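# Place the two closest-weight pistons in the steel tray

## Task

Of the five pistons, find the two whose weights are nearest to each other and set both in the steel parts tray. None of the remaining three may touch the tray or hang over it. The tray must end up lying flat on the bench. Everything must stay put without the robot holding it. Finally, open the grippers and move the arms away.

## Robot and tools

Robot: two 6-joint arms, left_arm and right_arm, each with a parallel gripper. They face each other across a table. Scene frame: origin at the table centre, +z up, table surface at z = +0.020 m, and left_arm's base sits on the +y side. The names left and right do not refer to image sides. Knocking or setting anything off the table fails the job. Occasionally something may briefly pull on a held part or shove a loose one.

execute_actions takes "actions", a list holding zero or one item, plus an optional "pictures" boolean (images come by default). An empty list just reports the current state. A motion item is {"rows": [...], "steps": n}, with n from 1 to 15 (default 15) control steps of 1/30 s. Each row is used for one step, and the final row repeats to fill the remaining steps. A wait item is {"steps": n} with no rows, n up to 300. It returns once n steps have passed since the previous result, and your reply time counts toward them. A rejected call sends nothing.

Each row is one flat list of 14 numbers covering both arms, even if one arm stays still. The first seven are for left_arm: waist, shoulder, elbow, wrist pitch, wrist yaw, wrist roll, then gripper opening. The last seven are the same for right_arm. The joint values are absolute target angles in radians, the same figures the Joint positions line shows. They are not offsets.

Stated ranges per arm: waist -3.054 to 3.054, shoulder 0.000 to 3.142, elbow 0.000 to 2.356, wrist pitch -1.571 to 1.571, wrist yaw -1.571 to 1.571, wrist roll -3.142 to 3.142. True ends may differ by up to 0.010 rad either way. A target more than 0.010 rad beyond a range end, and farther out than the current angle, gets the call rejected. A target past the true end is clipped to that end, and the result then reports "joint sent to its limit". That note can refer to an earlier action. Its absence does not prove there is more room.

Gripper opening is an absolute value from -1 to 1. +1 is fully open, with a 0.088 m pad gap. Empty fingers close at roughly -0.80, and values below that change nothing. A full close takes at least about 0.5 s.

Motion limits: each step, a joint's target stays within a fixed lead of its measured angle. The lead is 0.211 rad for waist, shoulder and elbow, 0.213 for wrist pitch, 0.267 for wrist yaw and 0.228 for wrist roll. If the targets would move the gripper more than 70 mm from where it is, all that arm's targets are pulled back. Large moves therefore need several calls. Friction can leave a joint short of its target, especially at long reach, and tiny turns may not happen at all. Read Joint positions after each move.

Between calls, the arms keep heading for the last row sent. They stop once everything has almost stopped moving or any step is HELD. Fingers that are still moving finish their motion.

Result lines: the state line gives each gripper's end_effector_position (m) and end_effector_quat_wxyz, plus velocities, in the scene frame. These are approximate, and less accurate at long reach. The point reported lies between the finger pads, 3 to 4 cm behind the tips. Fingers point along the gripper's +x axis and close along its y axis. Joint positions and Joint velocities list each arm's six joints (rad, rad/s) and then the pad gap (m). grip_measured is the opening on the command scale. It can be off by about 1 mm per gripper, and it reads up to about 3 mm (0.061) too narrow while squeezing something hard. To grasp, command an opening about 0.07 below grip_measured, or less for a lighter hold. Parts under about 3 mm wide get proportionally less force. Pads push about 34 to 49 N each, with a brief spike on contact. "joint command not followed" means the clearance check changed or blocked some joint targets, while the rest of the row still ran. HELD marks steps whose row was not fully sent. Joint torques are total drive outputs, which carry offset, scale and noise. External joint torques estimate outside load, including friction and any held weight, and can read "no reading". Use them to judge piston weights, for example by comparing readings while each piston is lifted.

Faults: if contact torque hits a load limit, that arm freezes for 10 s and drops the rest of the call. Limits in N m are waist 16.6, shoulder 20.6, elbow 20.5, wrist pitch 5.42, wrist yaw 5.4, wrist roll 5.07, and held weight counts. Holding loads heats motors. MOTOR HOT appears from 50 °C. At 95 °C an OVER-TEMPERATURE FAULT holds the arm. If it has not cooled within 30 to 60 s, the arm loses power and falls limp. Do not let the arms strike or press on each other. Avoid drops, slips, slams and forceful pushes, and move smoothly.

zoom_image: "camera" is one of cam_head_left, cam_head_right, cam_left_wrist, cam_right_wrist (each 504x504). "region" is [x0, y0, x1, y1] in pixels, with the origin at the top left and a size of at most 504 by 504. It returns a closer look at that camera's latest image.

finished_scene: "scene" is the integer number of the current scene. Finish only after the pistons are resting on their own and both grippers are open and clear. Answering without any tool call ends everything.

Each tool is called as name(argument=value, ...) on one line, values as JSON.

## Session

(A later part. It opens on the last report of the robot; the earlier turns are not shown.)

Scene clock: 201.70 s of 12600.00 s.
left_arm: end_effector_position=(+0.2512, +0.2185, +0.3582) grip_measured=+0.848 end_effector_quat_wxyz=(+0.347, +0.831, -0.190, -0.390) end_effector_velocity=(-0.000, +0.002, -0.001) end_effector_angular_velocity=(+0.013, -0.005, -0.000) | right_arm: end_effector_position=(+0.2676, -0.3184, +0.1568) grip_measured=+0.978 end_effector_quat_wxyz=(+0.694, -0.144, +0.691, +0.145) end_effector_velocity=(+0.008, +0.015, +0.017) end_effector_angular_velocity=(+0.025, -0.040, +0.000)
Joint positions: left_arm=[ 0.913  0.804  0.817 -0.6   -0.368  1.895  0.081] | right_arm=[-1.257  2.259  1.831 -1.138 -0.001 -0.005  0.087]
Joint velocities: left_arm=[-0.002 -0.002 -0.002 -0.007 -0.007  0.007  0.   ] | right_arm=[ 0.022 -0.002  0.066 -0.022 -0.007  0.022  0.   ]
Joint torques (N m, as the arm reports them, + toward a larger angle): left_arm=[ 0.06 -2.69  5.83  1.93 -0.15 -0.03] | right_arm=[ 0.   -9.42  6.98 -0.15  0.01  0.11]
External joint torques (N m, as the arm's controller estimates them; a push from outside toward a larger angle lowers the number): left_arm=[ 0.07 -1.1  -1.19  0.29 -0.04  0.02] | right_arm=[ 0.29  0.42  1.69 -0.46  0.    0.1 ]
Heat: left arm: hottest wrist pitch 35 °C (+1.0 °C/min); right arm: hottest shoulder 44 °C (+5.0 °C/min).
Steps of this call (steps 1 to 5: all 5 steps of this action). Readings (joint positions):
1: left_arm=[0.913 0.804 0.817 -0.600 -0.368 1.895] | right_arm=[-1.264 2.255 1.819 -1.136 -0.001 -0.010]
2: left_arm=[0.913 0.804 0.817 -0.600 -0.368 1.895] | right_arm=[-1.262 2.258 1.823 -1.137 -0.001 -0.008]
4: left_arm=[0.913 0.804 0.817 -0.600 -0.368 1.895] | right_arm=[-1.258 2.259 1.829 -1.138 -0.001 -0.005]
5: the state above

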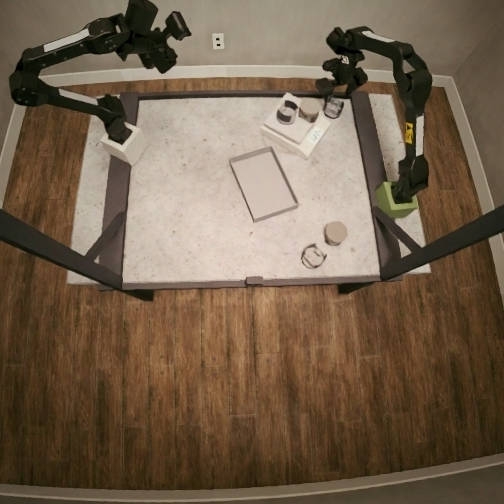

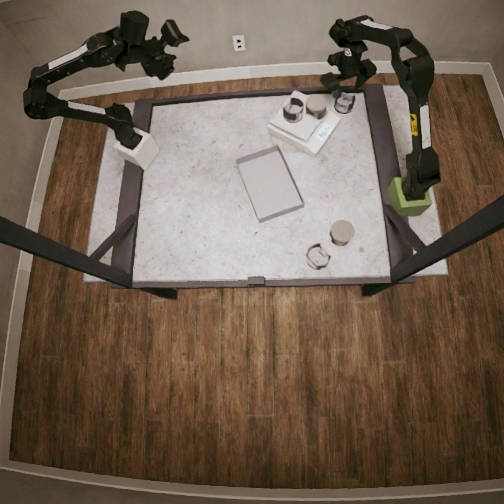

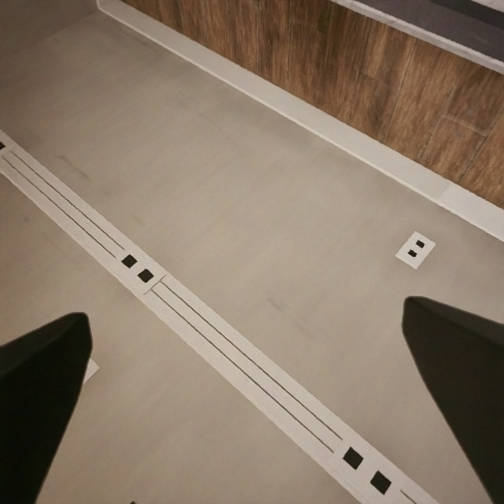

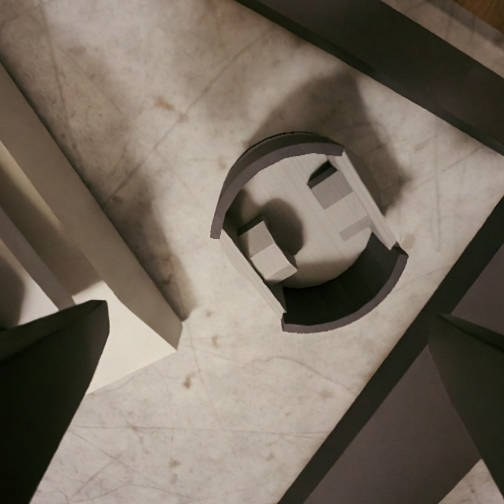

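execute_actions(actions=[{"rows": [[0.913,0.8,0.8,-0.6,-0.368,1.895,0.85,-1.256,2.258,1.850,-1.160,0,-0.02,1],[0.913,0.8,0.8,-0.6,-0.368,1.895,0.85,-1.254,2.257,1.880,-1.190,0,-0.05,1],[0.913,0.8,0.8,-0.6,-0.368,1.895,0.85,-1.245,2.257,1.915,-1.225,0,-0.08,1],[0.913,0.8,0.8,-0.6,-0.368,1.895,0.85,-1.228,2.258,1.950,-1.260,0,-0.11,1],[0.913,0.8,0.8,-0.6,-0.368,1.895,0.85,-1.20,2.260,1.985,-1.292,0,-0.14,1],[0.913,0.8,0.8,-0.6,-0.368,1.895,0.85,-1.163,2.266,2.015,-1.318,0,-0.17,1],[0.913,0.8,0.8,-0.6,-0.368,1.895,0.85,-1.12,2.277,2.037,-1.328,0,-0.20,1],[0.913,0.8,0.8,-0.6,-0.368,1.895,0.85,-1.073,2.292,2.062,-1.337,0,-0.23,1],[0.913,0.8,0.8,-0.6,-0.368,1.895,0.85,-1.026,2.310,2.089,-1.345,0,-0.26,1],[0.913,0.8,0.8,-0.6,-0.368,1.895,0.85,-0.98,2.330,2.117,-1.352,0,-0.29,1],[0.913,0.8,0.8,-0.6,-0.368,1.895,0.85,-0.938,2.351,2.146,-1.359,0,-0.315,1],[0.913,0.8,0.8,-0.6,-0.368,1.895,0.85,-0.901,2.372,2.175,-1.366,0,-0.335,1],[0.913,0.8,0.8,-0.6,-0.368,1.895,0.85,-0.871,2.393,2.203,-1.372,0,-0.35,1],[0.913,0.8,0.8,-0.6,-0.368,1.895,0.85,-0.849,2.413,2.229,-1.377,0,-0.36,1],[0.913,0.8,0.8,-0.6,-0.368,1.895,0.85,-0.835,2.428,2.249,-1.381,0,-0.36,1]], "steps": 15}], pictures=false)

execute_actions(actions=[{"rows": [[0.913,0.8,0.8,-0.6,-0.368,1.895,0.85,-0.829,2.437,2.258,-1.380,0,-0.36,1],[0.913,0.8,0.8,-0.6,-0.368,1.895,0.85,-0.826,2.448,2.265,-1.375,0,-0.36,1],[0.913,0.8,0.8,-0.6,-0.368,1.895,0.85,-0.826,2.464,2.273,-1.367,0,-0.36,1],[0.913,0.8,0.8,-0.6,-0.368,1.895,0.85,-0.826,2.479,2.278,-1.358,0,-0.36,1],[0.913,0.8,0.8,-0.6,-0.368,1.895,0.85,-0.826,2.493,2.280,-1.348,0,-0.36,1],[0.913,0.8,0.8,-0.6,-0.368,1.895,0.85,-0.826,2.506,2.281,-1.337,0,-0.36,1],[0.913,0.8,0.8,-0.6,-0.368,1.895,0.85,-0.826,2.518,2.280,-1.326,0,-0.36,1],[0.913,0.8,0.8,-0.6,-0.368,1.895,0.85,-0.826,2.528,2.275,-1.314,0,-0.36,1],[0.913,0.8,0.8,-0.6,-0.368,1.895,0.85,-0.826,2.533,2.264,-1.302,0,-0.36,1],[0.913,0.8,0.8,-0.6,-0.368,1.895,0.85,-0.826,2.537,2.253,-1.291,0,-0.36,1],[0.913,0.8,0.8,-0.6,-0.368,1.895,0.85,-0.826,2.539,2.243,-1.281,0,-0.36,1],[0.913,0.8,0.8,-0.6,-0.368,1.895,0.85,-0.826,2.541,2.236,-1.273,0,-0.36,1],[0.913,0.8,0.8,-0.6,-0.368,1.895,0.85,-0.826,2.542,2.233,-1.268,0,-0.36,1]], "steps": 15}], pictures=false)

execute_actions(actions=[{"rows": [[0.913,0.8,0.8,-0.6,-0.368,1.895,0.85,-0.826,2.542,2.233,-1.268,0,-0.36,0.9],[0.913,0.8,0.8,-0.6,-0.368,1.895,0.85,-0.826,2.542,2.233,-1.268,0,-0.36,0.83],[0.913,0.8,0.8,-0.6,-0.368,1.895,0.85,-0.826,2.542,2.233,-1.268,0,-0.36,0.77],[0.913,0.8,0.8,-0.6,-0.368,1.895,0.85,-0.826,2.542,2.233,-1.268,0,-0.36,0.72],[0.913,0.8,0.8,-0.6,-0.368,1.895,0.85,-0.826,2.542,2.233,-1.268,0,-0.36,0.68],[0.913,0.8,0.8,-0.6,-0.368,1.895,0.85,-0.826,2.542,2.233,-1.268,0,-0.36,0.65],[0.913,0.8,0.8,-0.6,-0.368,1.895,0.85,-0.826,2.542,2.233,-1.268,0,-0.36,0.62],[0.913,0.8,0.8,-0.6,-0.368,1.895,0.85,-0.826,2.542,2.233,-1.268,0,-0.36,0.59],[0.913,0.8,0.8,-0.6,-0.368,1.895,0.85,-0.826,2.542,2.233,-1.268,0,-0.36,0.56],[0.913,0.8,0.8,-0.6,-0.368,1.895,0.85,-0.826,2.542,2.233,-1.268,0,-0.36,0.53],[0.913,0.8,0.8,-0.6,-0.368,1.895,0.85,-0.826,2.542,2.233,-1.268,0,-0.36,0.50]], "steps": 15}], pictures=true)

execute_actions(actions=[{"rows": [[0.913,0.8,0.8,-0.6,-0.368,1.895,0.85,-0.826,2.532,2.250,-1.280,0,-0.36,0.5],[0.913,0.8,0.8,-0.6,-0.368,1.895,0.85,-0.826,2.522,2.265,-1.296,0,-0.36,0.5],[0.913,0.8,0.8,-0.6,-0.368,1.895,0.85,-0.824,2.512,2.276,-1.312,0,-0.36,0.5],[0.913,0.8,0.8,-0.6,-0.368,1.895,0.85,-0.816,2.504,2.280,-1.324,0,-0.36,0.5],[0.913,0.8,0.8,-0.6,-0.368,1.895,0.85,-0.800,2.497,2.272,-1.324,0,-0.36,0.5],[0.913,0.8,0.8,-0.6,-0.368,1.895,0.85,-0.776,2.485,2.250,-1.316,0,-0.36,0.5],[0.913,0.8,0.8,-0.6,-0.368,1.895,0.85,-0.746,2.466,2.214,-1.301,0,-0.36,0.5],[0.913,0.8,0.8,-0.6,-0.368,1.895,0.85,-0.712,2.442,2.168,-1.283,0,-0.36,0.5],[0.913,0.8,0.8,-0.6,-0.368,1.895,0.85,-0.675,2.414,2.116,-1.262,0,-0.36,0.5],[0.913,0.8,0.8,-0.6,-0.368,1.895,0.85,-0.636,2.384,2.062,-1.240,0,-0.36,0.5],[0.913,0.8,0.8,-0.6,-0.368,1.895,0.85,-0.596,2.352,2.006,-1.219,0,-0.36,0.5],[0.913,0.8,0.8,-0.6,-0.368,1.895,0.85,-0.555,2.320,1.950,-1.197,0,-0.36,0.5],[0.913,0.8,0.8,-0.6,-0.368,1.895,0.85,-0.514,2.290,1.895,-1.168,0,-0.36,0.5],[0.913,0.8,0.8,-0.6,-0.368,1.895,0.85,-0.472,2.264,1.840,-1.138,0,-0.36,0.5],[0.913,0.8,0.8,-0.6,-0.368,1.895,0.85,-0.430,2.242,1.787,-1.108,0,-0.36,0.5]], "steps": 15}], pictures=false)

execute_actions(actions=[{"rows": [[0.913,0.8,0.8,-0.6,-0.368,1.895,0.85,-0.388,2.224,1.737,-1.078,0,-0.365,0.5],[0.913,0.8,0.8,-0.6,-0.368,1.895,0.85,-0.347,2.209,1.692,-1.049,0,-0.37,0.5],[0.913,0.8,0.8,-0.6,-0.368,1.895,0.85,-0.308,2.198,1.655,-1.022,0,-0.373,0.5],[0.913,0.8,0.8,-0.6,-0.368,1.895,0.85,-0.272,2.190,1.626,-1.000,0,-0.373,0.5],[0.913,0.8,0.8,-0.6,-0.368,1.895,0.85,-0.240,2.186,1.606,-0.984,0,-0.373,0.5],[0.913,0.8,0.8,-0.6,-0.368,1.895,0.85,-0.213,2.185,1.594,-0.973,0,-0.373,0.5],[0.913,0.8,0.8,-0.6,-0.368,1.895,0.85,-0.192,2.189,1.588,-0.966,0,-0.373,0.5],[0.913,0.8,0.8,-0.6,-0.368,1.895,0.85,-0.177,2.197,1.583,-0.956,0,-0.373,0.5],[0.913,0.8,0.8,-0.6,-0.368,1.895,0.85,-0.168,2.207,1.576,-0.942,0,-0.373,0.5],[0.913,0.8,0.8,-0.6,-0.368,1.895,0.85,-0.164,2.218,1.567,-0.924,0,-0.373,0.5],[0.913,0.8,0.8,-0.6,-0.368,1.895,0.85,-0.164,2.230,1.557,-0.903,0,-0.373,0.5],[0.913,0.8,0.8,-0.6,-0.368,1.895,0.85,-0.164,2.242,1.547,-0.881,0,-0.373,0.5],[0.913,0.8,0.8,-0.6,-0.368,1.895,0.85,-0.164,2.254,1.537,-0.859,0,-0.373,0.5],[0.913,0.8,0.8,-0.6,-0.368,1.895,0.85,-0.164,2.265,1.528,-0.839,0,-0.373,0.5],[0.913,0.8,0.8,-0.6,-0.368,1.895,0.85,-0.164,2.274,1.520,-0.822,0,-0.373,0.5]], "steps": 15}], pictures=false)

execute_actions(actions=[{"rows": [[0.913,0.8,0.8,-0.6,-0.368,1.895,0.85,-0.164,2.281,1.514,-0.809,0,-0.373,0.5],[0.913,0.8,0.8,-0.6,-0.368,1.895,0.85,-0.164,2.286,1.510,-0.799,0,-0.373,0.5],[0.913,0.8,0.8,-0.6,-0.368,1.895,0.85,-0.164,2.290,1.507,-0.792,0,-0.373,0.5],[0.913,0.8,0.8,-0.6,-0.368,1.895,0.85,-0.164,2.294,1.504,-0.786,0,-0.373,0.5],[0.913,0.8,0.8,-0.6,-0.368,1.895,0.85,-0.164,2.298,1.501,-0.780,0,-0.373,0.5],[0.913,0.8,0.8,-0.6,-0.368,1.895,0.85,-0.164,2.301,1.498,-0.775,0,-0.373,0.5]], "steps": 10}], pictures=true)

zoom_image(camera="cam_head_right", region=[300, 110, 345, 155])

zoom_image(camera="cam_head_left", region=[220, 90, 350, 230])

Scene clock: 241.27 s of 12600.00 s.
left_arm: end_effector_position=(+0.2512, +0.2185, +0.3582) grip_measured=+0.848 end_effector_quat_wxyz=(+0.347, +0.831, -0.190, -0.390) end_effector_velocity=(+0.001, +0.004, -0.004) end_effector_angular_velocity=(+0.011, +0.010, +0.027) | right_arm: end_effector_position=(+0.2051, -0.1695, +0.1990) grip_measured=+0.978 end_effector_quat_wxyz=(+0.616, -0.363, +0.596, +0.366) end_effector_velocity=(-0.287, +0.457, -0.112) end_effector_angular_velocity=(-0.062, +0.059, +1.534)
Joint positions: left_arm=[ 0.913  0.804  0.817 -0.6   -0.368  1.895  0.081] | right_arm=[-0.903  2.366  2.182 -1.358  0.001 -0.323  0.087]
Joint velocities: left_arm=[-0.002 -0.002 -0.002 -0.022 -0.022 -0.022 -0.   ] | right_arm=[ 1.131  0.681  0.75  -0.154 -0.007 -0.403 -0.   ]
Joint torques (N m, as the arm reports them, + toward a larger angle): left_arm=[ 0.06 -2.69  5.83  1.93 -0.15 -0.03] | right_arm=[-1.43 -9.93  6.62 -0.37 -0.07 -0.09]
External joint torques (N m, as the arm's controller estimates them; a push from outside toward a larger angle lowers the number): left_arm=[ 0.06 -1.09 -1.22  0.27 -0.03  0.02] | right_arm=[ 0.51  0.6   1.35 -0.49 -0.16 -0.1 ]
Heat: left arm: hottest wrist pitch 35 °C (+1.0 °C/min); right arm: hottest shoulder 45 °C (+3.0 °C/min).
Steps of this call (steps 1 to 15: the robot went on to your last target; steps 16 to 90: nothing new was sent; then 36.07 s passed at rest; steps 91 to 105: all 15 steps of this action). Readings (joint positions):
91: left_arm=[0.913 0.804 0.817 -0.600 -0.368 1.895] | right_arm=[-1.256 2.260 1.836 -1.142 -0.001 -0.004]
92: left_arm=[0.913 0.804 0.817 -0.600 -0.368 1.895] | right_arm=[-1.256 2.260 1.842 -1.156 -0.001 -0.015]
94: left_arm=[0.913 0.804 0.817 -0.600 -0.368 1.895] | right_arm=[-1.254 2.262 1.874 -1.201 -0.001 -0.054]
98: left_arm=[0.913 0.804 0.817 -0.600 -0.368 1.895] | right_arm=[-1.192 2.265 1.988 -1.292 0.001 -0.159]
105: the state above

Scene clock: 241.77 s of 12600.00 s.
left_arm: end_effector_position=(+0.2512, +0.2185, +0.3582) grip_measured=+0.848 end_effector_quat_wxyz=(+0.347, +0.831, -0.190, -0.390) end_effector_velocity=(-0.002, +0.002, -0.004) end_effector_angular_velocity=(+0.014, +0.016, -0.005) | right_arm: end_effector_position=(+0.2146, -0.1327, +0.1649) grip_measured=+0.979 end_effector_quat_wxyz=(+0.619, -0.395, +0.560, +0.383) end_effector_velocity=(+0.048, -0.040, -0.056) end_effector_angular_velocity=(-0.056, +0.002, -0.110)
Joint positions: left_arm=[ 0.913  0.804  0.817 -0.6   -0.368  1.895  0.081] | right_arm=[-0.852  2.492  2.27  -1.271  0.036 -0.357  0.087]
Joint velocities: left_arm=[-0.002 -0.002 -0.002 -0.022  0.007 -0.007 -0.   ] | right_arm=[-0.115  0.081 -0.071  0.11   0.037 -0.007 -0.   ]
Joint torques (N m, as the arm reports them, + toward a larger angle): left_arm=[ 0.07 -2.7   5.83  1.93 -0.15 -0.03] | right_arm=[ 2.6  -6.18  2.08 -0.24 -1.3  -0.09]
External joint torques (N m, as the arm's controller estimates them; a push from outside toward a larger angle lowers the number): left_arm=[ 0.07 -1.11 -1.19  0.29 -0.04  0.02] | right_arm=[ 2.3   5.31 -3.5  -0.62 -1.26 -0.09]
Heat: left arm: hottest wrist pitch 35 °C (+1.0 °C/min); right arm: hottest shoulder 45 °C (+3.0 °C/min).
Steps of this call (steps 1 to 15: all 15 steps of this action). Readings (joint positions):
1: left_arm=[0.913 0.804 0.817 -0.600 -0.368 1.895] | right_arm=[-0.868 2.387 2.203 -1.362 0.001 -0.334]
2: left_arm=[0.913 0.804 0.817 -0.600 -0.368 1.895] | right_arm=[-0.841 2.405 2.218 -1.366 -0.001 -0.341]
4: left_arm=[0.913 0.804 0.817 -0.600 -0.368 1.895] | right_arm=[-0.809 2.436 2.241 -1.368 0.001 -0.350]
8: left_arm=[0.913 0.804 0.817 -0.600 -0.368 1.895] | right_arm=[-0.818 2.466 2.274 -1.353 0.009 -0.352]
15: the state above

Scene clock: 242.27 s of 12600.00 s.
left_arm: end_effector_position=(+0.2512, +0.2185, +0.3582) grip_measured=+0.848 end_effector_quat_wxyz=(+0.347, +0.831, -0.190, -0.390) end_effector_velocity=(-0.000, +0.002, -0.004) end_effector_angular_velocity=(+0.008, +0.005, +0.007) | right_arm: end_effector_position=(+0.1980, -0.1294, +0.1348) grip_measured=+0.520 end_effector_quat_wxyz=(+0.588, -0.398, +0.583, +0.394) end_effector_velocity=(-0.000, -0.004, -0.001) end_effector_angular_velocity=(-0.014, +0.003, -0.010)
Joint positions: left_arm=[ 0.913  0.804  0.817 -0.6   -0.368  1.895  0.081] | right_arm=[-0.831  2.538  2.239 -1.266  0.008 -0.358  0.064]
Joint velocities: left_arm=[-0.002 -0.002 -0.007 -0.007 -0.007 -0.007 -0.   ] | right_arm=[-0.002 -0.002 -0.007 -0.007  0.007  0.007 -0.01 ]
Joint torques (N m, as the arm reports them, + toward a larger angle): left_arm=[ 0.07 -2.69  5.83  1.93 -0.15 -0.03] | right_arm=[  0.48 -11.42   5.1   -0.05  -0.3   -0.07]
External joint torques (N m, as the arm's controller estimates them; a push from outside toward a larger angle lowers the number): left_arm=[ 0.06 -1.06 -1.24  0.27 -0.03  0.02] | right_arm=[ 0.5  -0.04 -0.36 -0.37 -0.28 -0.07]
Heat: left arm: hottest wrist pitch 35 °C (+1.0 °C/min); right arm: hottest shoulder 45 °C (+3.0 °C/min).
Steps of this call (steps 1 to 15: all 15 steps of this action). Readings (joint positions):
1: left_arm=[0.913 0.804 0.817 -0.600 -0.368 1.895] | right_arm=[-0.856 2.495 2.268 -1.268 0.036 -0.357]
2: left_arm=[0.913 0.804 0.817 -0.600 -0.368 1.895] | right_arm=[-0.858 2.498 2.265 -1.265 0.030 -0.358]
4: left_arm=[0.913 0.804 0.817 -0.600 -0.368 1.895] | right_arm=[-0.854 2.510 2.256 -1.265 0.017 -0.358]
8: left_arm=[0.913 0.804 0.817 -0.600 -0.368 1.895] | right_arm=[-0.834 2.538 2.239 -1.266 0.012 -0.358]
15: the state above

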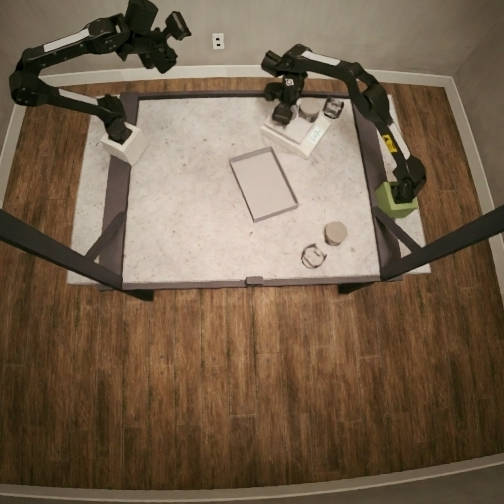

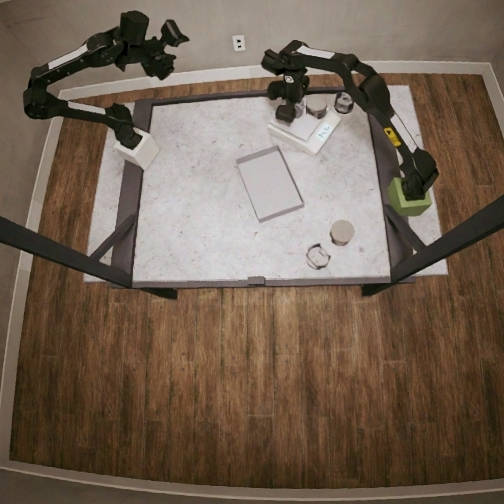

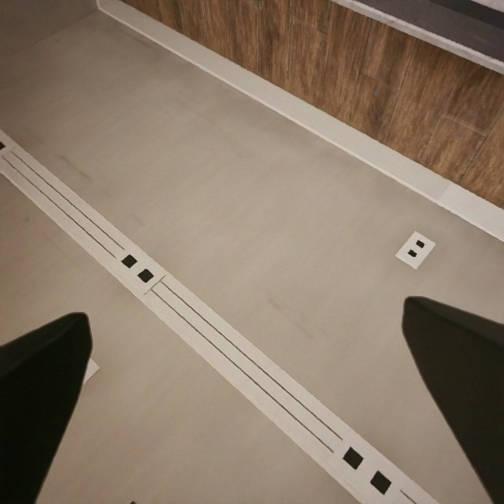

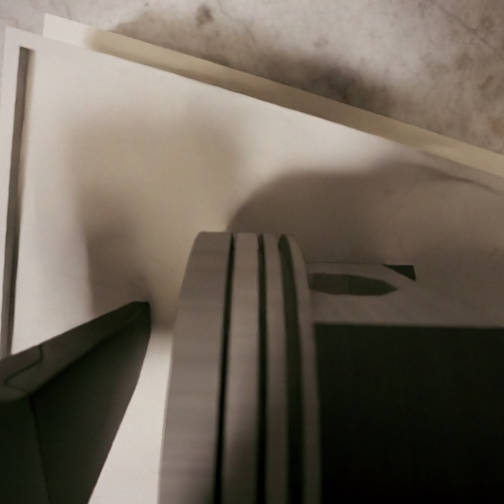

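Scene clock: 242.77 s of 12600.00 s.
left_arm: end_effector_position=(+0.2512, +0.2185, +0.3582) grip_measured=+0.848 end_effector_quat_wxyz=(+0.347, +0.831, -0.190, -0.390) end_effector_velocity=(+0.001, +0.003, -0.001) end_effector_angular_velocity=(+0.007, -0.004, +0.020) | right_arm: end_effector_position=(+0.0693, -0.0857, +0.1568) grip_measured=+0.503 end_effector_quat_wxyz=(+0.530, -0.474, +0.520, +0.473) end_effector_velocity=(-0.616, +0.103, -0.051) end_effector_angular_velocity=(-0.038, +0.060, +1.314)
Joint positions: left_arm=[ 0.913  0.804  0.817 -0.6   -0.368  1.895  0.081] | right_arm=[-0.553  2.325  1.942 -1.177  0.007 -0.358  0.064]
Joint velocities: left_arm=[-0.002 -0.002 -0.002 -0.007 -0.022 -0.007 -0.   ] | right_arm=[ 1.306 -0.745 -1.487  0.681 -0.037 -0.007 -0.   ]
Joint torques (N m, as the arm reports them, + toward a larger angle): left_arm=[ 0.06 -2.69  5.84  1.93 -0.15 -0.03] | right_arm=[  0.26 -12.23   4.15   0.01  -0.18  -0.07]
External joint torques (N m, as the arm's controller estimates them; a push from outside toward a larger angle lowers the number): left_arm=[ 0.04 -1.09 -1.21  0.27 -0.03  0.02] | right_arm=[ 0.33 -2.45 -0.53 -0.04 -0.17 -0.06]
Heat: left arm: hottest wrist pitch 35 °C (+1.0 °C/min); right arm: hottest shoulder 46 °C (+4.0 °C/min).
Steps of this call (steps 1 to 15: all 15 steps of this action). Readings (joint positions):
1: left_arm=[0.913 0.804 0.817 -0.600 -0.368 1.895] | right_arm=[-0.831 2.538 2.239 -1.266 0.008 -0.358]
2: left_arm=[0.913 0.804 0.817 -0.600 -0.368 1.895] | right_arm=[-0.831 2.538 2.242 -1.271 0.008 -0.358]
4: left_arm=[0.913 0.804 0.817 -0.600 -0.368 1.895] | right_arm=[-0.831 2.538 2.252 -1.295 0.008 -0.358]
8: left_arm=[0.913 0.804 0.817 -0.600 -0.368 1.895] | right_arm=[-0.799 2.503 2.230 -1.301 0.008 -0.358]
15: the state above

Scene clock: 243.27 s of 12600.00 s.
left_arm: end_effector_position=(+0.2512, +0.2185, +0.3582) grip_measured=+0.848 end_effector_quat_wxyz=(+0.347, +0.831, -0.190, -0.390) end_effector_velocity=(-0.001, +0.001, -0.001) end_effector_angular_velocity=(+0.004, +0.003, +0.003) | right_arm: end_effector_position=(-0.1049, -0.0769, +0.0992) grip_measured=+0.503 end_effector_quat_wxyz=(+0.425, -0.566, +0.414, +0.573) end_effector_velocity=(+0.020, -0.007, -0.174) end_effector_angular_velocity=(-0.021, +0.009, -0.044)
Joint positions: left_arm=[ 0.913  0.804  0.817 -0.6   -0.368  1.895  0.081] | right_arm=[-0.16   2.237  1.552 -0.868  0.    -0.37   0.064]
Joint velocities: left_arm=[-0.007 -0.002 -0.002 -0.007 -0.007 -0.007 -0.   ] | right_arm=[-0.051  0.286 -0.271  0.535 -0.007 -0.007 -0.   ]
Joint torques (N m, as the arm reports them, + toward a larger angle): left_arm=[ 0.06 -2.69  5.84  1.93 -0.15 -0.03] | right_arm=[-0.13 -8.07  3.85  0.17 -0.03 -0.08]
External joint torques (N m, as the arm's controller estimates them; a push from outside toward a larger angle lowers the number): left_arm=[ 0.07 -1.09 -1.22  0.28 -0.04  0.02] | right_arm=[-0.17  0.81 -0.67 -0.07 -0.01 -0.08]
Heat: left arm: hottest wrist pitch 35 °C (+1.0 °C/min); right arm: hottest shoulder 46 °C (+4.0 °C/min).
Steps of this call (steps 1 to 15: all 15 steps of this action). Readings (joint positions):
1: left_arm=[0.913 0.804 0.817 -0.600 -0.368 1.895] | right_arm=[-0.509 2.300 1.892 -1.154 0.012 -0.358]
2: left_arm=[0.913 0.804 0.817 -0.600 -0.368 1.895] | right_arm=[-0.465 2.277 1.841 -1.127 0.006 -0.360]
4: left_arm=[0.913 0.804 0.817 -0.600 -0.368 1.895] | right_arm=[-0.374 2.238 1.745 -1.068 0.005 -0.365]
8: left_arm=[0.913 0.804 0.817 -0.600 -0.368 1.895] | right_arm=[-0.220 2.213 1.626 -0.995 0.001 -0.370]
15: the state above

Scene clock: 243.60 s of 12600.00 s.
left_arm: end_effector_position=(+0.2512, +0.2185, +0.3582) grip_measured=+0.848 end_effector_quat_wxyz=(+0.347, +0.831, -0.190, -0.390) end_effector_velocity=(+0.001, +0.002, -0.001) end_effector_angular_velocity=(+0.004, +0.003, +0.012) | right_arm: end_effector_position=(-0.1036, -0.0793, +0.0700) grip_measured=+0.502 end_effector_quat_wxyz=(+0.424, -0.568, +0.416, +0.570) end_effector_velocity=(+0.001, +0.013, +0.004) end_effector_angular_velocity=(+0.061, +0.003, +0.005)
Joint positions: left_arm=[ 0.913  0.804  0.817 -0.6   -0.368  1.895  0.081] | right_arm=[-0.163  2.287  1.51  -0.782  0.003 -0.371  0.064]
Joint velocities: left_arm=[ 0.002 -0.002 -0.002 -0.007 -0.007 -0.007  0.   ] | right_arm=[-0.002 -0.007  0.002  0.051 -0.007 -0.007 -0.   ]
Joint torques (N m, as the arm reports them, + toward a larger angle): left_arm=[ 0.06 -2.68  5.83  1.93 -0.15 -0.03] | right_arm=[-0.05 -8.16  3.59  0.26 -0.12 -0.06]
External joint torques (N m, as the arm's controller estimates them; a push from outside toward a larger angle lowers the number): left_arm=[ 0.05 -1.09 -1.19  0.29 -0.03  0.02] | right_arm=[-0.12  1.59 -1.41 -0.16 -0.09 -0.06]
Heat: left arm: hottest wrist pitch 35 °C (+1.0 °C/min); right arm: hottest shoulder 46 °C (+4.0 °C/min).
Steps of this call (steps 1 to 10: all 10 steps of this action). Readings (joint positions):
1: left_arm=[0.913 0.804 0.817 -0.600 -0.368 1.895] | right_arm=[-0.162 2.247 1.544 -0.851 0.000 -0.370]
2: left_arm=[0.913 0.804 0.817 -0.600 -0.368 1.895] | right_arm=[-0.163 2.258 1.535 -0.837 0.000 -0.370]
4: left_arm=[0.913 0.804 0.817 -0.600 -0.368 1.895] | right_arm=[-0.163 2.276 1.520 -0.815 0.000 -0.370]
8: left_arm=[0.913 0.804 0.817 -0.600 -0.368 1.895] | right_arm=[-0.163 2.287 1.510 -0.783 0.003 -0.371]
10: the state above

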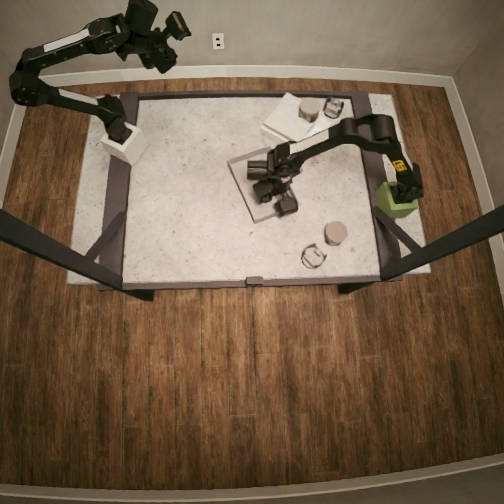

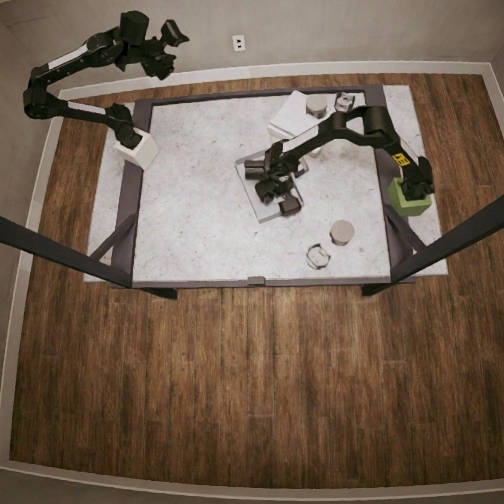

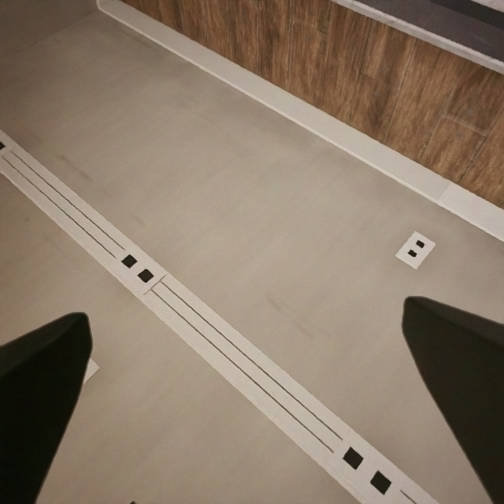

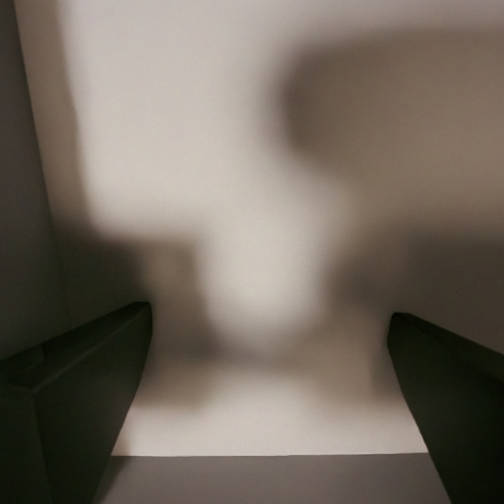

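Region (300, 110, 345, 155) of cam_head_right's 504x504 image, scaled by 11.200, with more detail than that image has.

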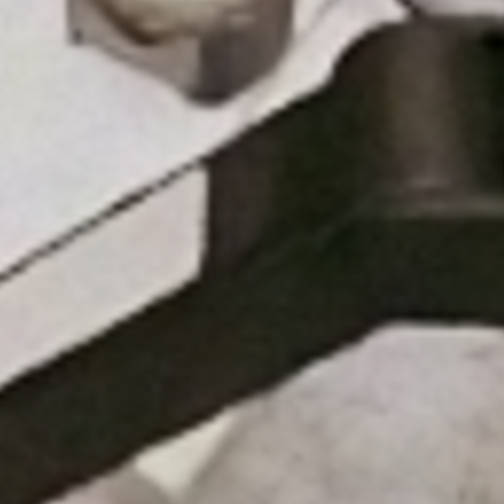

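Region (220, 90, 350, 230) of cam_head_left's 504x504 image, scaled by 3.600, with more detail than that image has; it fills the left 468 columns of this view, and the rest is white.

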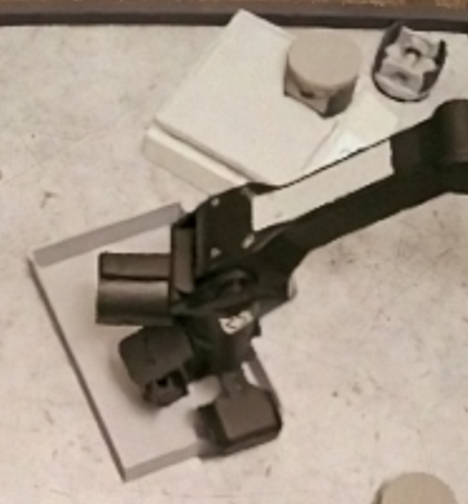

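execute_actions(actions=[])

Scene clock: 253.63 s of 12600.00 s.
left_arm: end_effector_position=(+0.2512, +0.2185, +0.3582) grip_measured=+0.848 end_effector_quat_wxyz=(+0.347, +0.831, -0.190, -0.390) end_effector_velocity=(-0.001, -0.001, +0.002) end_effector_angular_velocity=(-0.017, +0.004, -0.005) | right_arm: end_effector_position=(-0.1036, -0.0789, +0.0698) grip_measured=+0.502 end_effector_quat_wxyz=(+0.424, -0.567, +0.415, +0.571) end_effector_velocity=(-0.000, -0.002, +0.000) end_effector_angular_velocity=(-0.006, +0.023, -0.014)
Joint positions: left_arm=[ 0.913  0.804  0.817 -0.6   -0.368  1.895  0.081] | right_arm=[-0.163  2.287  1.509 -0.778  0.003 -0.371  0.064]
Joint velocities: left_arm=[-0.002 -0.007 -0.002  0.007  0.007 -0.007  0.   ] | right_arm=[-0.007 -0.002 -0.002 -0.007 -0.022  0.007 -0.   ]
Joint torques (N m, as the arm reports them, + toward a larger angle): left_arm=[ 0.07 -2.68  5.84  1.94 -0.15 -0.03] | right_arm=[-0.07 -8.09  3.65  0.29 -0.12 -0.07]
External joint torques (N m, as the arm's controller estimates them; a push from outside toward a larger angle lowers the number): left_arm=[ 0.07 -1.04 -1.28  0.25 -0.04  0.02] | right_arm=[ 0.05  1.48 -1.18 -0.06 -0.1  -0.07]
Heat: left arm: hottest wrist pitch 35 °C (+0.0 °C/min); right arm: hottest shoulder 45 °C (+2.0 °C/min).
Steps of this call (steps 1 to 15: the robot went on to your last target; steps 16 to 90: nothing new was sent; then 7.03 s passed at rest). Readings (joint positions):
1: left_arm=[0.913 0.804 0.817 -0.600 -0.368 1.895] | right_arm=[-0.163 2.287 1.509 -0.781 0.003 -0.371]
2: left_arm=[0.913 0.804 0.817 -0.600 -0.368 1.895] | right_arm=[-0.163 2.287 1.509 -0.780 0.003 -0.371]
4: left_arm=[0.913 0.804 0.817 -0.600 -0.368 1.895] | right_arm=[-0.163 2.287 1.509 -0.779 0.003 -0.371]
8: left_arm=[0.913 0.804 0.817 -0.600 -0.368 1.895] | right_arm=[-0.163 2.287 1.509 -0.778 0.003 -0.371]
90: the state above
All arms were judged still, so your last target was given up. Only a new action makes them travel on or press farther. Fingers that are still opening or closing keep moving.

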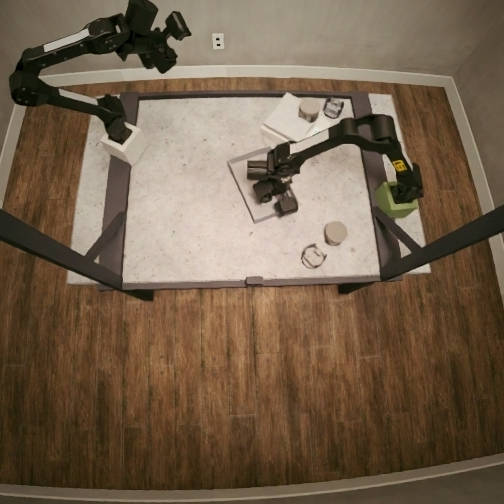

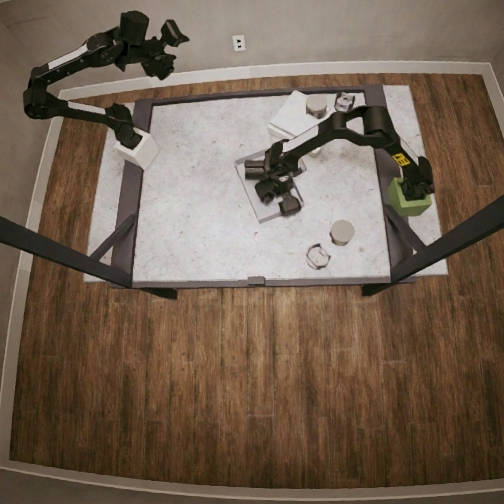

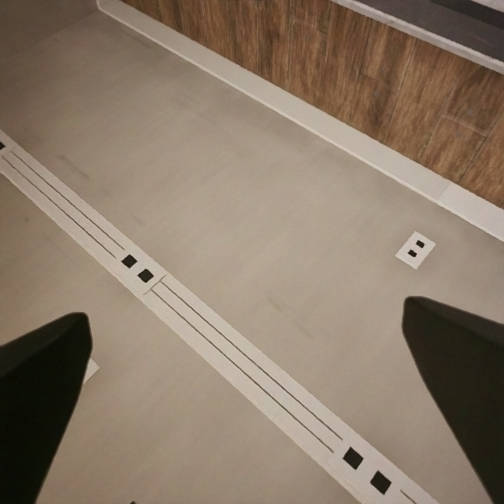

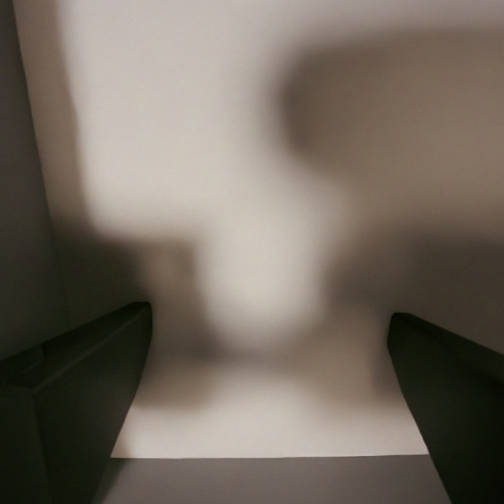

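execute_actions(actions=[{"rows":[[0.913,0.8,0.8,-0.6,-0.368,1.895,0.85,-0.163,2.26,1.53,-0.84,0,-0.371,0.5],[0.913,0.8,0.8,-0.6,-0.368,1.895,0.85,-0.163,2.23,1.56,-0.90,0,-0.371,0.5],[0.913,0.8,0.8,-0.6,-0.368,1.895,0.85,-0.163,2.2,1.59,-0.96,0,-0.371,0.5],[0.913,0.8,0.8,-0.6,-0.368,1.895,0.85,-0.163,2.18,1.63,-1.02,0,-0.371,0.5],[0.913,0.8,0.8,-0.6,-0.368,1.895,0.85,-0.163,2.16,1.67,-1.08,0,-0.371,0.5],[0.913,0.8,0.8,-0.6,-0.368,1.895,0.85,-0.163,2.12,1.70,-1.14,0,-0.371,0.6],[0.913,0.8,0.8,-0.6,-0.368,1.895,0.85,-0.163,2.06,1.65,-1.16,0,-0.371,0.7],[0.913,0.8,0.8,-0.6,-0.368,1.895,0.85,-0.163,2.0,1.6,-1.17,0,-0.371,0.8],[0.913,0.8,0.8,-0.6,-0.368,1.895,0.85,-0.163,1.94,1.54,-1.17,0,-0.371,1],[0.913,0.8,0.8,-0.6,-0.368,1.895,0.85,-0.163,1.88,1.48,-1.17,0,-0.371,1],[0.913,0.8,0.8,-0.6,-0.368,1.895,0.85,-0.163,1.82,1.42,-1.17,0,-0.371,1],[0.913,0.8,0.8,-0.6,-0.368,1.895,0.85,-0.163,1.76,1.36,-1.17,0,-0.371,1],[0.913,0.8,0.8,-0.6,-0.368,1.895,0.85,-0.163,1.70,1.30,-1.17,0,-0.371,1]],"steps":15}], pictures=false)

execute_actions(actions=[{"rows":[[0.913,0.8,0.8,-0.6,-0.368,1.895,0.85,-0.12,1.64,1.24,-1.17,0,-0.371,1],[0.913,0.8,0.8,-0.6,-0.368,1.895,0.85,-0.07,1.58,1.18,-1.17,0,-0.371,1],[0.913,0.8,0.8,-0.6,-0.368,1.895,0.85,-0.02,1.52,1.12,-1.17,0,-0.371,1],[0.913,0.8,0.8,-0.6,-0.368,1.895,0.85,0.03,1.46,1.06,-1.17,0,-0.371,1],[0.913,0.8,0.8,-0.6,-0.368,1.895,0.85,0.08,1.4,1.0,-1.17,0,-0.371,1],[0.913,0.8,0.8,-0.6,-0.368,1.895,0.85,0.13,1.35,0.95,-1.17,0,-0.371,1],[0.913,0.8,0.8,-0.6,-0.368,1.895,0.85,0.18,1.3,0.9,-1.17,0,-0.371,1],[0.913,0.8,0.8,-0.6,-0.368,1.895,0.85,0.23,1.3,0.9,-1.17,0,-0.371,1],[0.913,0.8,0.8,-0.6,-0.368,1.895,0.85,0.28,1.3,0.9,-1.17,0,-0.371,1]],"steps":14}])

Scene clock: 260.73 s of 12600.00 s.
left_arm: end_effector_position=(+0.2512, +0.2185, +0.3582) grip_measured=+0.848 end_effector_quat_wxyz=(+0.347, +0.831, -0.190, -0.390) end_effector_velocity=(-0.000, +0.001, +0.001) end_effector_angular_velocity=(-0.010, +0.010, +0.015) | right_arm: end_effector_position=(-0.1101, -0.1707, +0.2255) grip_measured=+0.951 end_effector_quat_wxyz=(+0.426, -0.566, +0.413, +0.572) end_effector_velocity=(-0.017, -0.228, +0.061) end_effector_angular_velocity=(+0.013, +0.006, +0.005)
Joint positions: left_arm=[ 0.913  0.804  0.817 -0.6   -0.368  1.895  0.081] | right_arm=[-0.163  1.748  1.371 -1.173  0.003 -0.371  0.086]
Joint velocities: left_arm=[-0.002 -0.002  0.002 -0.007 -0.007 -0.022  0.   ] | right_arm=[-0.002 -0.901 -0.823 -0.066 -0.007 -0.007  0.016]
Joint torques (N m, as the arm reports them, + toward a larger angle): left_arm=[ 0.07 -2.69  5.83  1.93 -0.15 -0.03] | right_arm=[ 0.02 -3.88  5.1   0.76 -0.12  0.  ]
External joint torques (N m, as the arm's controller estimates them; a push from outside toward a larger angle lowers the number): left_arm=[ 0.07 -1.07 -1.26  0.27 -0.03  0.02] | right_arm=[ 0.08  0.03 -0.11 -0.41 -0.11 -0.01]
Heat: left arm: hottest wrist pitch 35 °C (+0.0 °C/min); right arm: hottest shoulder 45 °C (+2.0 °C/min).
Steps of this call (steps 1 to 90: nothing new was sent; then 3.60 s passed at rest; steps 91 to 105: all 15 steps of this action). Readings (joint positions):
91: left_arm=[0.913 0.804 0.817 -0.600 -0.368 1.895] | right_arm=[-0.163 2.286 1.511 -0.785 0.003 -0.371]
92: left_arm=[0.913 0.804 0.817 -0.600 -0.368 1.895] | right_arm=[-0.163 2.282 1.520 -0.816 0.003 -0.371]
94: left_arm=[0.913 0.804 0.817 -0.600 -0.368 1.895] | right_arm=[-0.163 2.263 1.546 -0.911 0.003 -0.371]
98: left_arm=[0.913 0.804 0.817 -0.600 -0.368 1.895] | right_arm=[-0.163 2.153 1.617 -1.067 0.003 -0.371]
105: the state above

Scene clock: 261.20 s of 12600.00 s.
left_arm: end_effector_position=(+0.2512, +0.2185, +0.3582) grip_measured=+0.848 end_effector_quat_wxyz=(+0.347, +0.831, -0.190, -0.390) end_effector_velocity=(-0.001, -0.001, +0.001) end_effector_angular_velocity=(-0.004, -0.003, -0.012) | right_arm: end_effector_position=(-0.2040, -0.3026, +0.2149) grip_measured=+0.977 end_effector_quat_wxyz=(+0.287, -0.646, +0.290, +0.645) end_effector_velocity=(-0.012, -0.037, -0.013) end_effector_angular_velocity=(-0.055, -0.013, +0.137)
Joint positions: left_arm=[ 0.913  0.804  0.817 -0.6   -0.368  1.895  0.081] | right_arm=[ 0.267  1.314  0.913 -1.174 -0.001 -0.371  0.087]
Joint velocities: left_arm=[-0.002 -0.002 -0.002  0.007  0.007  0.007 -0.   ] | right_arm=[ 0.115 -0.066 -0.1   -0.022 -0.007 -0.022  0.   ]
Joint torques (N m, as the arm reports them, + toward a larger angle): left_arm=[ 0.06 -2.69  5.83  1.93 -0.14 -0.03] | right_arm=[ 0.12 -4.65  5.11  0.34 -0.01  0.01]
External joint torques (N m, as the arm's controller estimates them; a push from outside toward a larger angle lowers the number): left_arm=[ 0.07 -1.09 -1.22  0.27 -0.03  0.02] | right_arm=[ 0.22 -1.03 -0.38  0.   -0.02  0.  ]
Heat: left arm: hottest wrist pitch 35 °C (+0.0 °C/min); right arm: hottest shoulder 45 °C (+2.0 °C/min).
Steps of this call (steps 1 to 14: all 14 steps of this action). Readings (joint positions):
1: left_arm=[0.913 0.804 0.817 -0.600 -0.368 1.895] | right_arm=[-0.160 1.718 1.340 -1.165 0.003 -0.371]
2: left_arm=[0.913 0.804 0.817 -0.600 -0.368 1.895] | right_arm=[-0.147 1.686 1.300 -1.159 0.003 -0.371]
4: left_arm=[0.913 0.804 0.817 -0.600 -0.368 1.895] | right_arm=[-0.082 1.602 1.196 -1.162 0.003 -0.371]
8: left_arm=[0.913 0.804 0.817 -0.600 -0.368 1.895] | right_arm=[0.119 1.390 0.989 -1.173 0.002 -0.371]
14: the state above

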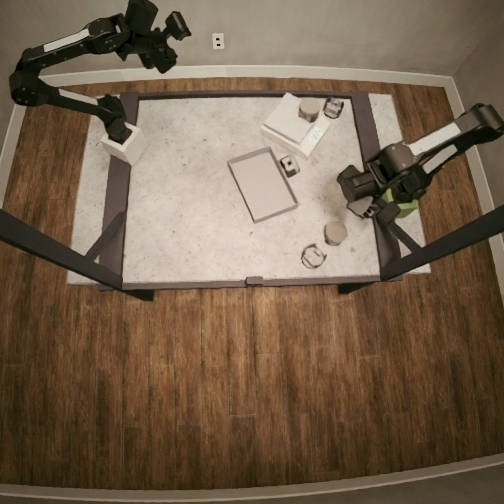

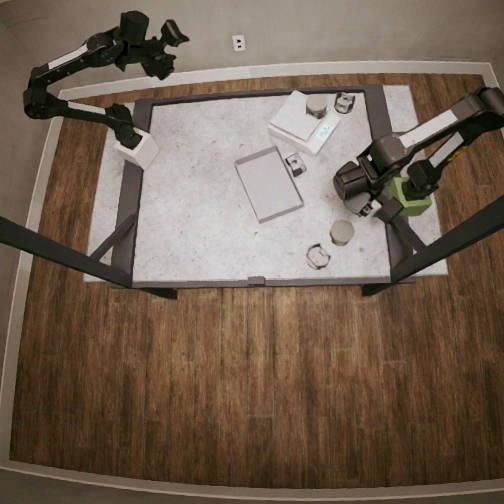

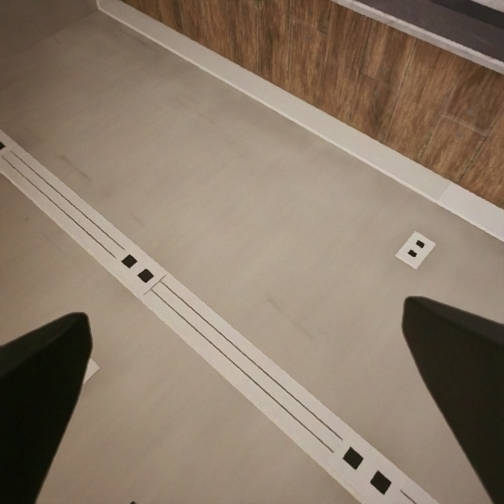

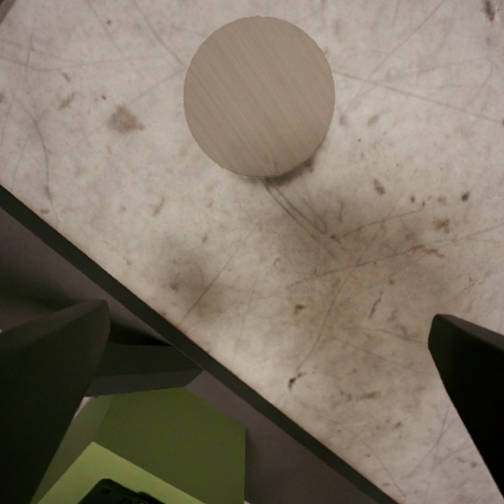

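zoom_image(camera="cam_head_left", region=[220, 85, 360, 225])

zoom_image(camera="cam_head_right", region=[270, 90, 370, 190])

Region (220, 85, 360, 225) of cam_head_left's 504x504 image, scaled by 3.600, with more detail than that image has.

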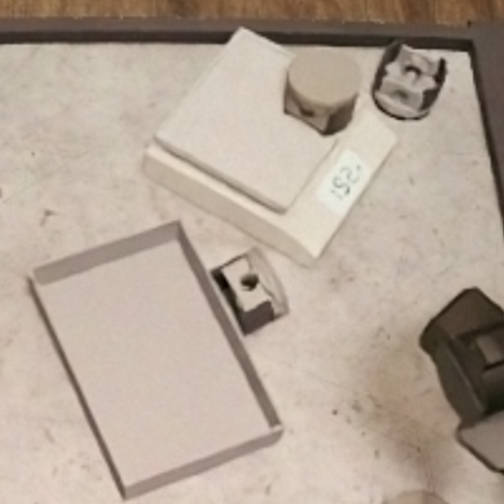

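Region (270, 90, 370, 190) of cam_head_right's 504x504 image, scaled by 5.040, with more detail than that image has.

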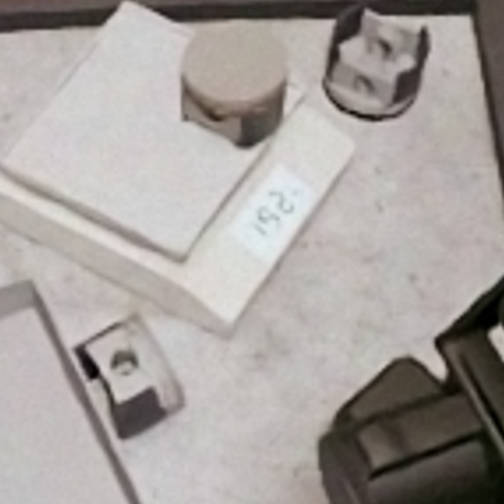

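execute_actions(actions=[{"rows":[[0.913,0.8,0.8,-0.6,-0.368,1.895,0.85,0.21,1.36,0.96,-1.16,0,-0.39,1],[0.913,0.8,0.8,-0.6,-0.368,1.895,0.85,0.15,1.41,1.0,-1.15,0,-0.41,1],[0.913,0.8,0.8,-0.6,-0.368,1.895,0.85,0.09,1.46,1.05,-1.15,0,-0.44,1],[0.913,0.8,0.8,-0.6,-0.368,1.895,0.85,0.03,1.51,1.09,-1.14,0,-0.46,1],[0.913,0.8,0.8,-0.6,-0.368,1.895,0.85,-0.03,1.56,1.13,-1.13,0,-0.48,1],[0.913,0.8,0.8,-0.6,-0.368,1.895,0.85,-0.09,1.61,1.18,-1.13,0,-0.51,1],[0.913,0.8,0.8,-0.6,-0.368,1.895,0.85,-0.15,1.66,1.22,-1.12,0,-0.53,1],[0.913,0.8,0.8,-0.6,-0.368,1.895,0.85,-0.21,1.71,1.26,-1.11,0,-0.55,1],[0.913,0.8,0.8,-0.6,-0.368,1.895,0.85,-0.27,1.76,1.30,-1.10,0,-0.58,1],[0.913,0.8,0.8,-0.6,-0.368,1.895,0.85,-0.33,1.81,1.35,-1.10,0,-0.60,1],[0.913,0.8,0.8,-0.6,-0.368,1.895,0.85,-0.38,1.86,1.39,-1.09,0,-0.62,1],[0.913,0.8,0.8,-0.6,-0.368,1.895,0.85,-0.42,1.91,1.43,-1.08,0,-0.645,1],[0.913,0.8,0.8,-0.6,-0.368,1.895,0.85,-0.445,1.96,1.47,-1.07,0,-0.665,1],[0.913,0.8,0.8,-0.6,-0.368,1.895,0.85,-0.46,1.99,1.49,-1.06,0,-0.674,1],[0.913,0.8,0.8,-0.6,-0.368,1.895,0.85,-0.464,2.012,1.50,-1.056,0,-0.674,1]],"steps":15}], pictures=false)

execute_actions(actions=[{"rows":[[0.913,0.8,0.8,-0.6,-0.368,1.895,0.85,-0.464,2.012,1.50,-1.056,0,-0.674,1]],"steps":8}])

Scene clock: 278.00 s of 12600.00 s.
left_arm: end_effector_position=(+0.2512, +0.2185, +0.3582) grip_measured=+0.848 end_effector_quat_wxyz=(+0.347, +0.831, -0.190, -0.390) end_effector_velocity=(-0.000, +0.002, -0.001) end_effector_angular_velocity=(+0.004, +0.003, +0.007) | right_arm: end_effector_position=(-0.0267, -0.1511, +0.1893) grip_measured=+0.978 end_effector_quat_wxyz=(+0.417, -0.573, +0.404, +0.578) end_effector_velocity=(+0.446, +0.200, -0.193) end_effector_angular_velocity=(+0.087, -0.027, -0.640)
Joint positions: left_arm=[ 0.913  0.804  0.817 -0.6   -0.368  1.895  0.081] | right_arm=[-0.397  1.906  1.426 -1.071 -0.002 -0.637  0.087]
Joint velocities: left_arm=[-0.002 -0.002 -0.002 -0.007 -0.007 -0.007 -0.   ] | right_arm=[-1.028  1.302  0.974  0.418 -0.007 -0.388  0.   ]
Joint torques (N m, as the arm reports them, + toward a larger angle): left_arm=[ 0.08 -2.69  5.83  1.93 -0.15 -0.03] | right_arm=[ 1.04 -7.63  5.23 -0.36  0.02 -0.13]
External joint torques (N m, as the arm's controller estimates them; a push from outside toward a larger angle lowers the number): left_arm=[ 0.08 -1.09 -1.21  0.27 -0.04  0.02] | right_arm=[-0.19  0.51  0.72 -0.07  0.15 -0.08]
Heat: left arm: hottest wrist pitch 35 °C (+0.0 °C/min); right arm: hottest shoulder 41 °C (-3.0 °C/min).
Steps of this call (steps 1 to 30: the robot went on to your last target; steps 31 to 100: nothing new was sent; then 12.97 s passed at rest; steps 101 to 115: all 15 steps of this action). Readings (joint positions):
101: left_arm=[0.913 0.804 0.817 -0.600 -0.368 1.895] | right_arm=[0.270 1.314 0.911 -1.173 -0.001 -0.375]
102: left_arm=[0.913 0.804 0.817 -0.600 -0.368 1.895] | right_arm=[0.245 1.333 0.927 -1.173 -0.002 -0.384]
104: left_arm=[0.913 0.804 0.817 -0.600 -0.368 1.895] | right_arm=[0.160 1.404 0.990 -1.160 -0.002 -0.416]
108: left_arm=[0.913 0.804 0.817 -0.600 -0.368 1.895] | right_arm=[-0.059 1.587 1.157 -1.128 -0.002 -0.497]
115: the state above

Scene clock: 278.27 s of 12600.00 s.
left_arm: end_effector_position=(+0.2512, +0.2185, +0.3582) grip_measured=+0.848 end_effector_quat_wxyz=(+0.347, +0.831, -0.190, -0.390) end_effector_velocity=(-0.001, +0.002, -0.001) end_effector_angular_velocity=(-0.004, +0.009, +0.000) | right_arm: end_effector_position=(+0.0021, -0.1450, +0.1698) grip_measured=+0.978 end_effector_quat_wxyz=(+0.418, -0.569, +0.424, +0.567) end_effector_velocity=(+0.001, +0.022, +0.021) end_effector_angular_velocity=(+0.064, -0.017, +0.039)
Joint positions: left_arm=[ 0.913  0.804  0.817 -0.6   -0.368  1.895  0.081] | right_arm=[-0.465  2.005  1.484 -1.059 -0.    -0.669  0.087]
Joint velocities: left_arm=[ 0.002 -0.007 -0.002 -0.007  0.007 -0.007 -0.   ] | right_arm=[ 0.017  0.002  0.09  -0.022 -0.007 -0.022 -0.   ]
Joint torques (N m, as the arm reports them, + toward a larger angle): left_arm=[ 0.06 -2.69  5.84  1.93 -0.15 -0.03] | right_arm=[ 0.09 -7.86  6.78  0.2  -0.04 -0.09]
External joint torques (N m, as the arm's controller estimates them; a push from outside toward a larger angle lowers the number): left_arm=[ 0.07 -1.06 -1.22  0.27 -0.04  0.02] | right_arm=[ 0.17  0.4   1.61 -0.09  0.   -0.09]
Heat: left arm: hottest wrist pitch 35 °C (+0.0 °C/min); right arm: hottest shoulder 41 °C (-3.0 °C/min).
Steps of this call (steps 1 to 8: all 8 steps of this action). Readings (joint positions):
1: left_arm=[0.913 0.804 0.817 -0.600 -0.368 1.895] | right_arm=[-0.427 1.942 1.452 -1.060 -0.001 -0.647]
2: left_arm=[0.913 0.804 0.817 -0.600 -0.368 1.895] | right_arm=[-0.447 1.968 1.465 -1.059 -0.000 -0.654]
4: left_arm=[0.913 0.804 0.817 -0.600 -0.368 1.895] | right_arm=[-0.466 1.995 1.473 -1.059 -0.000 -0.663]
8: the state above

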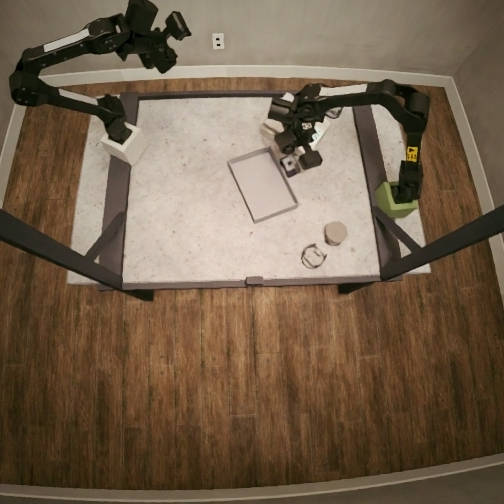

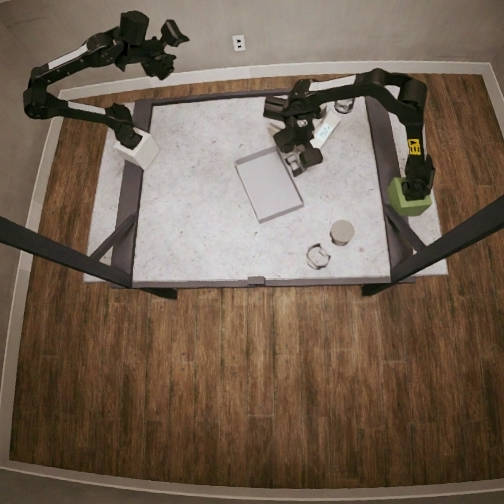

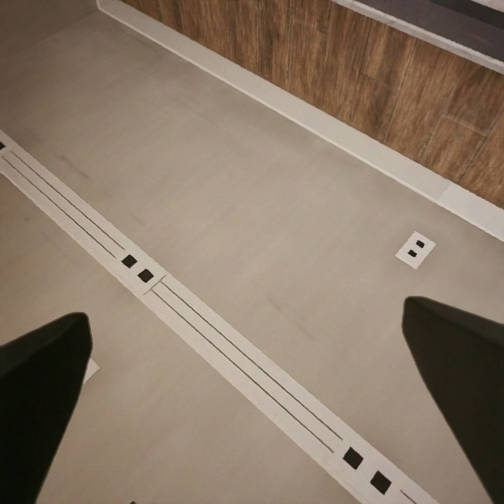

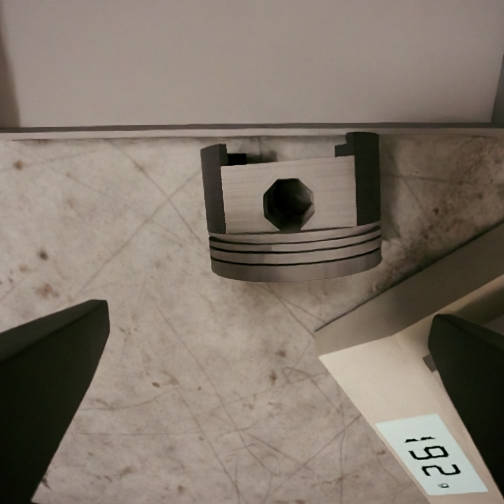

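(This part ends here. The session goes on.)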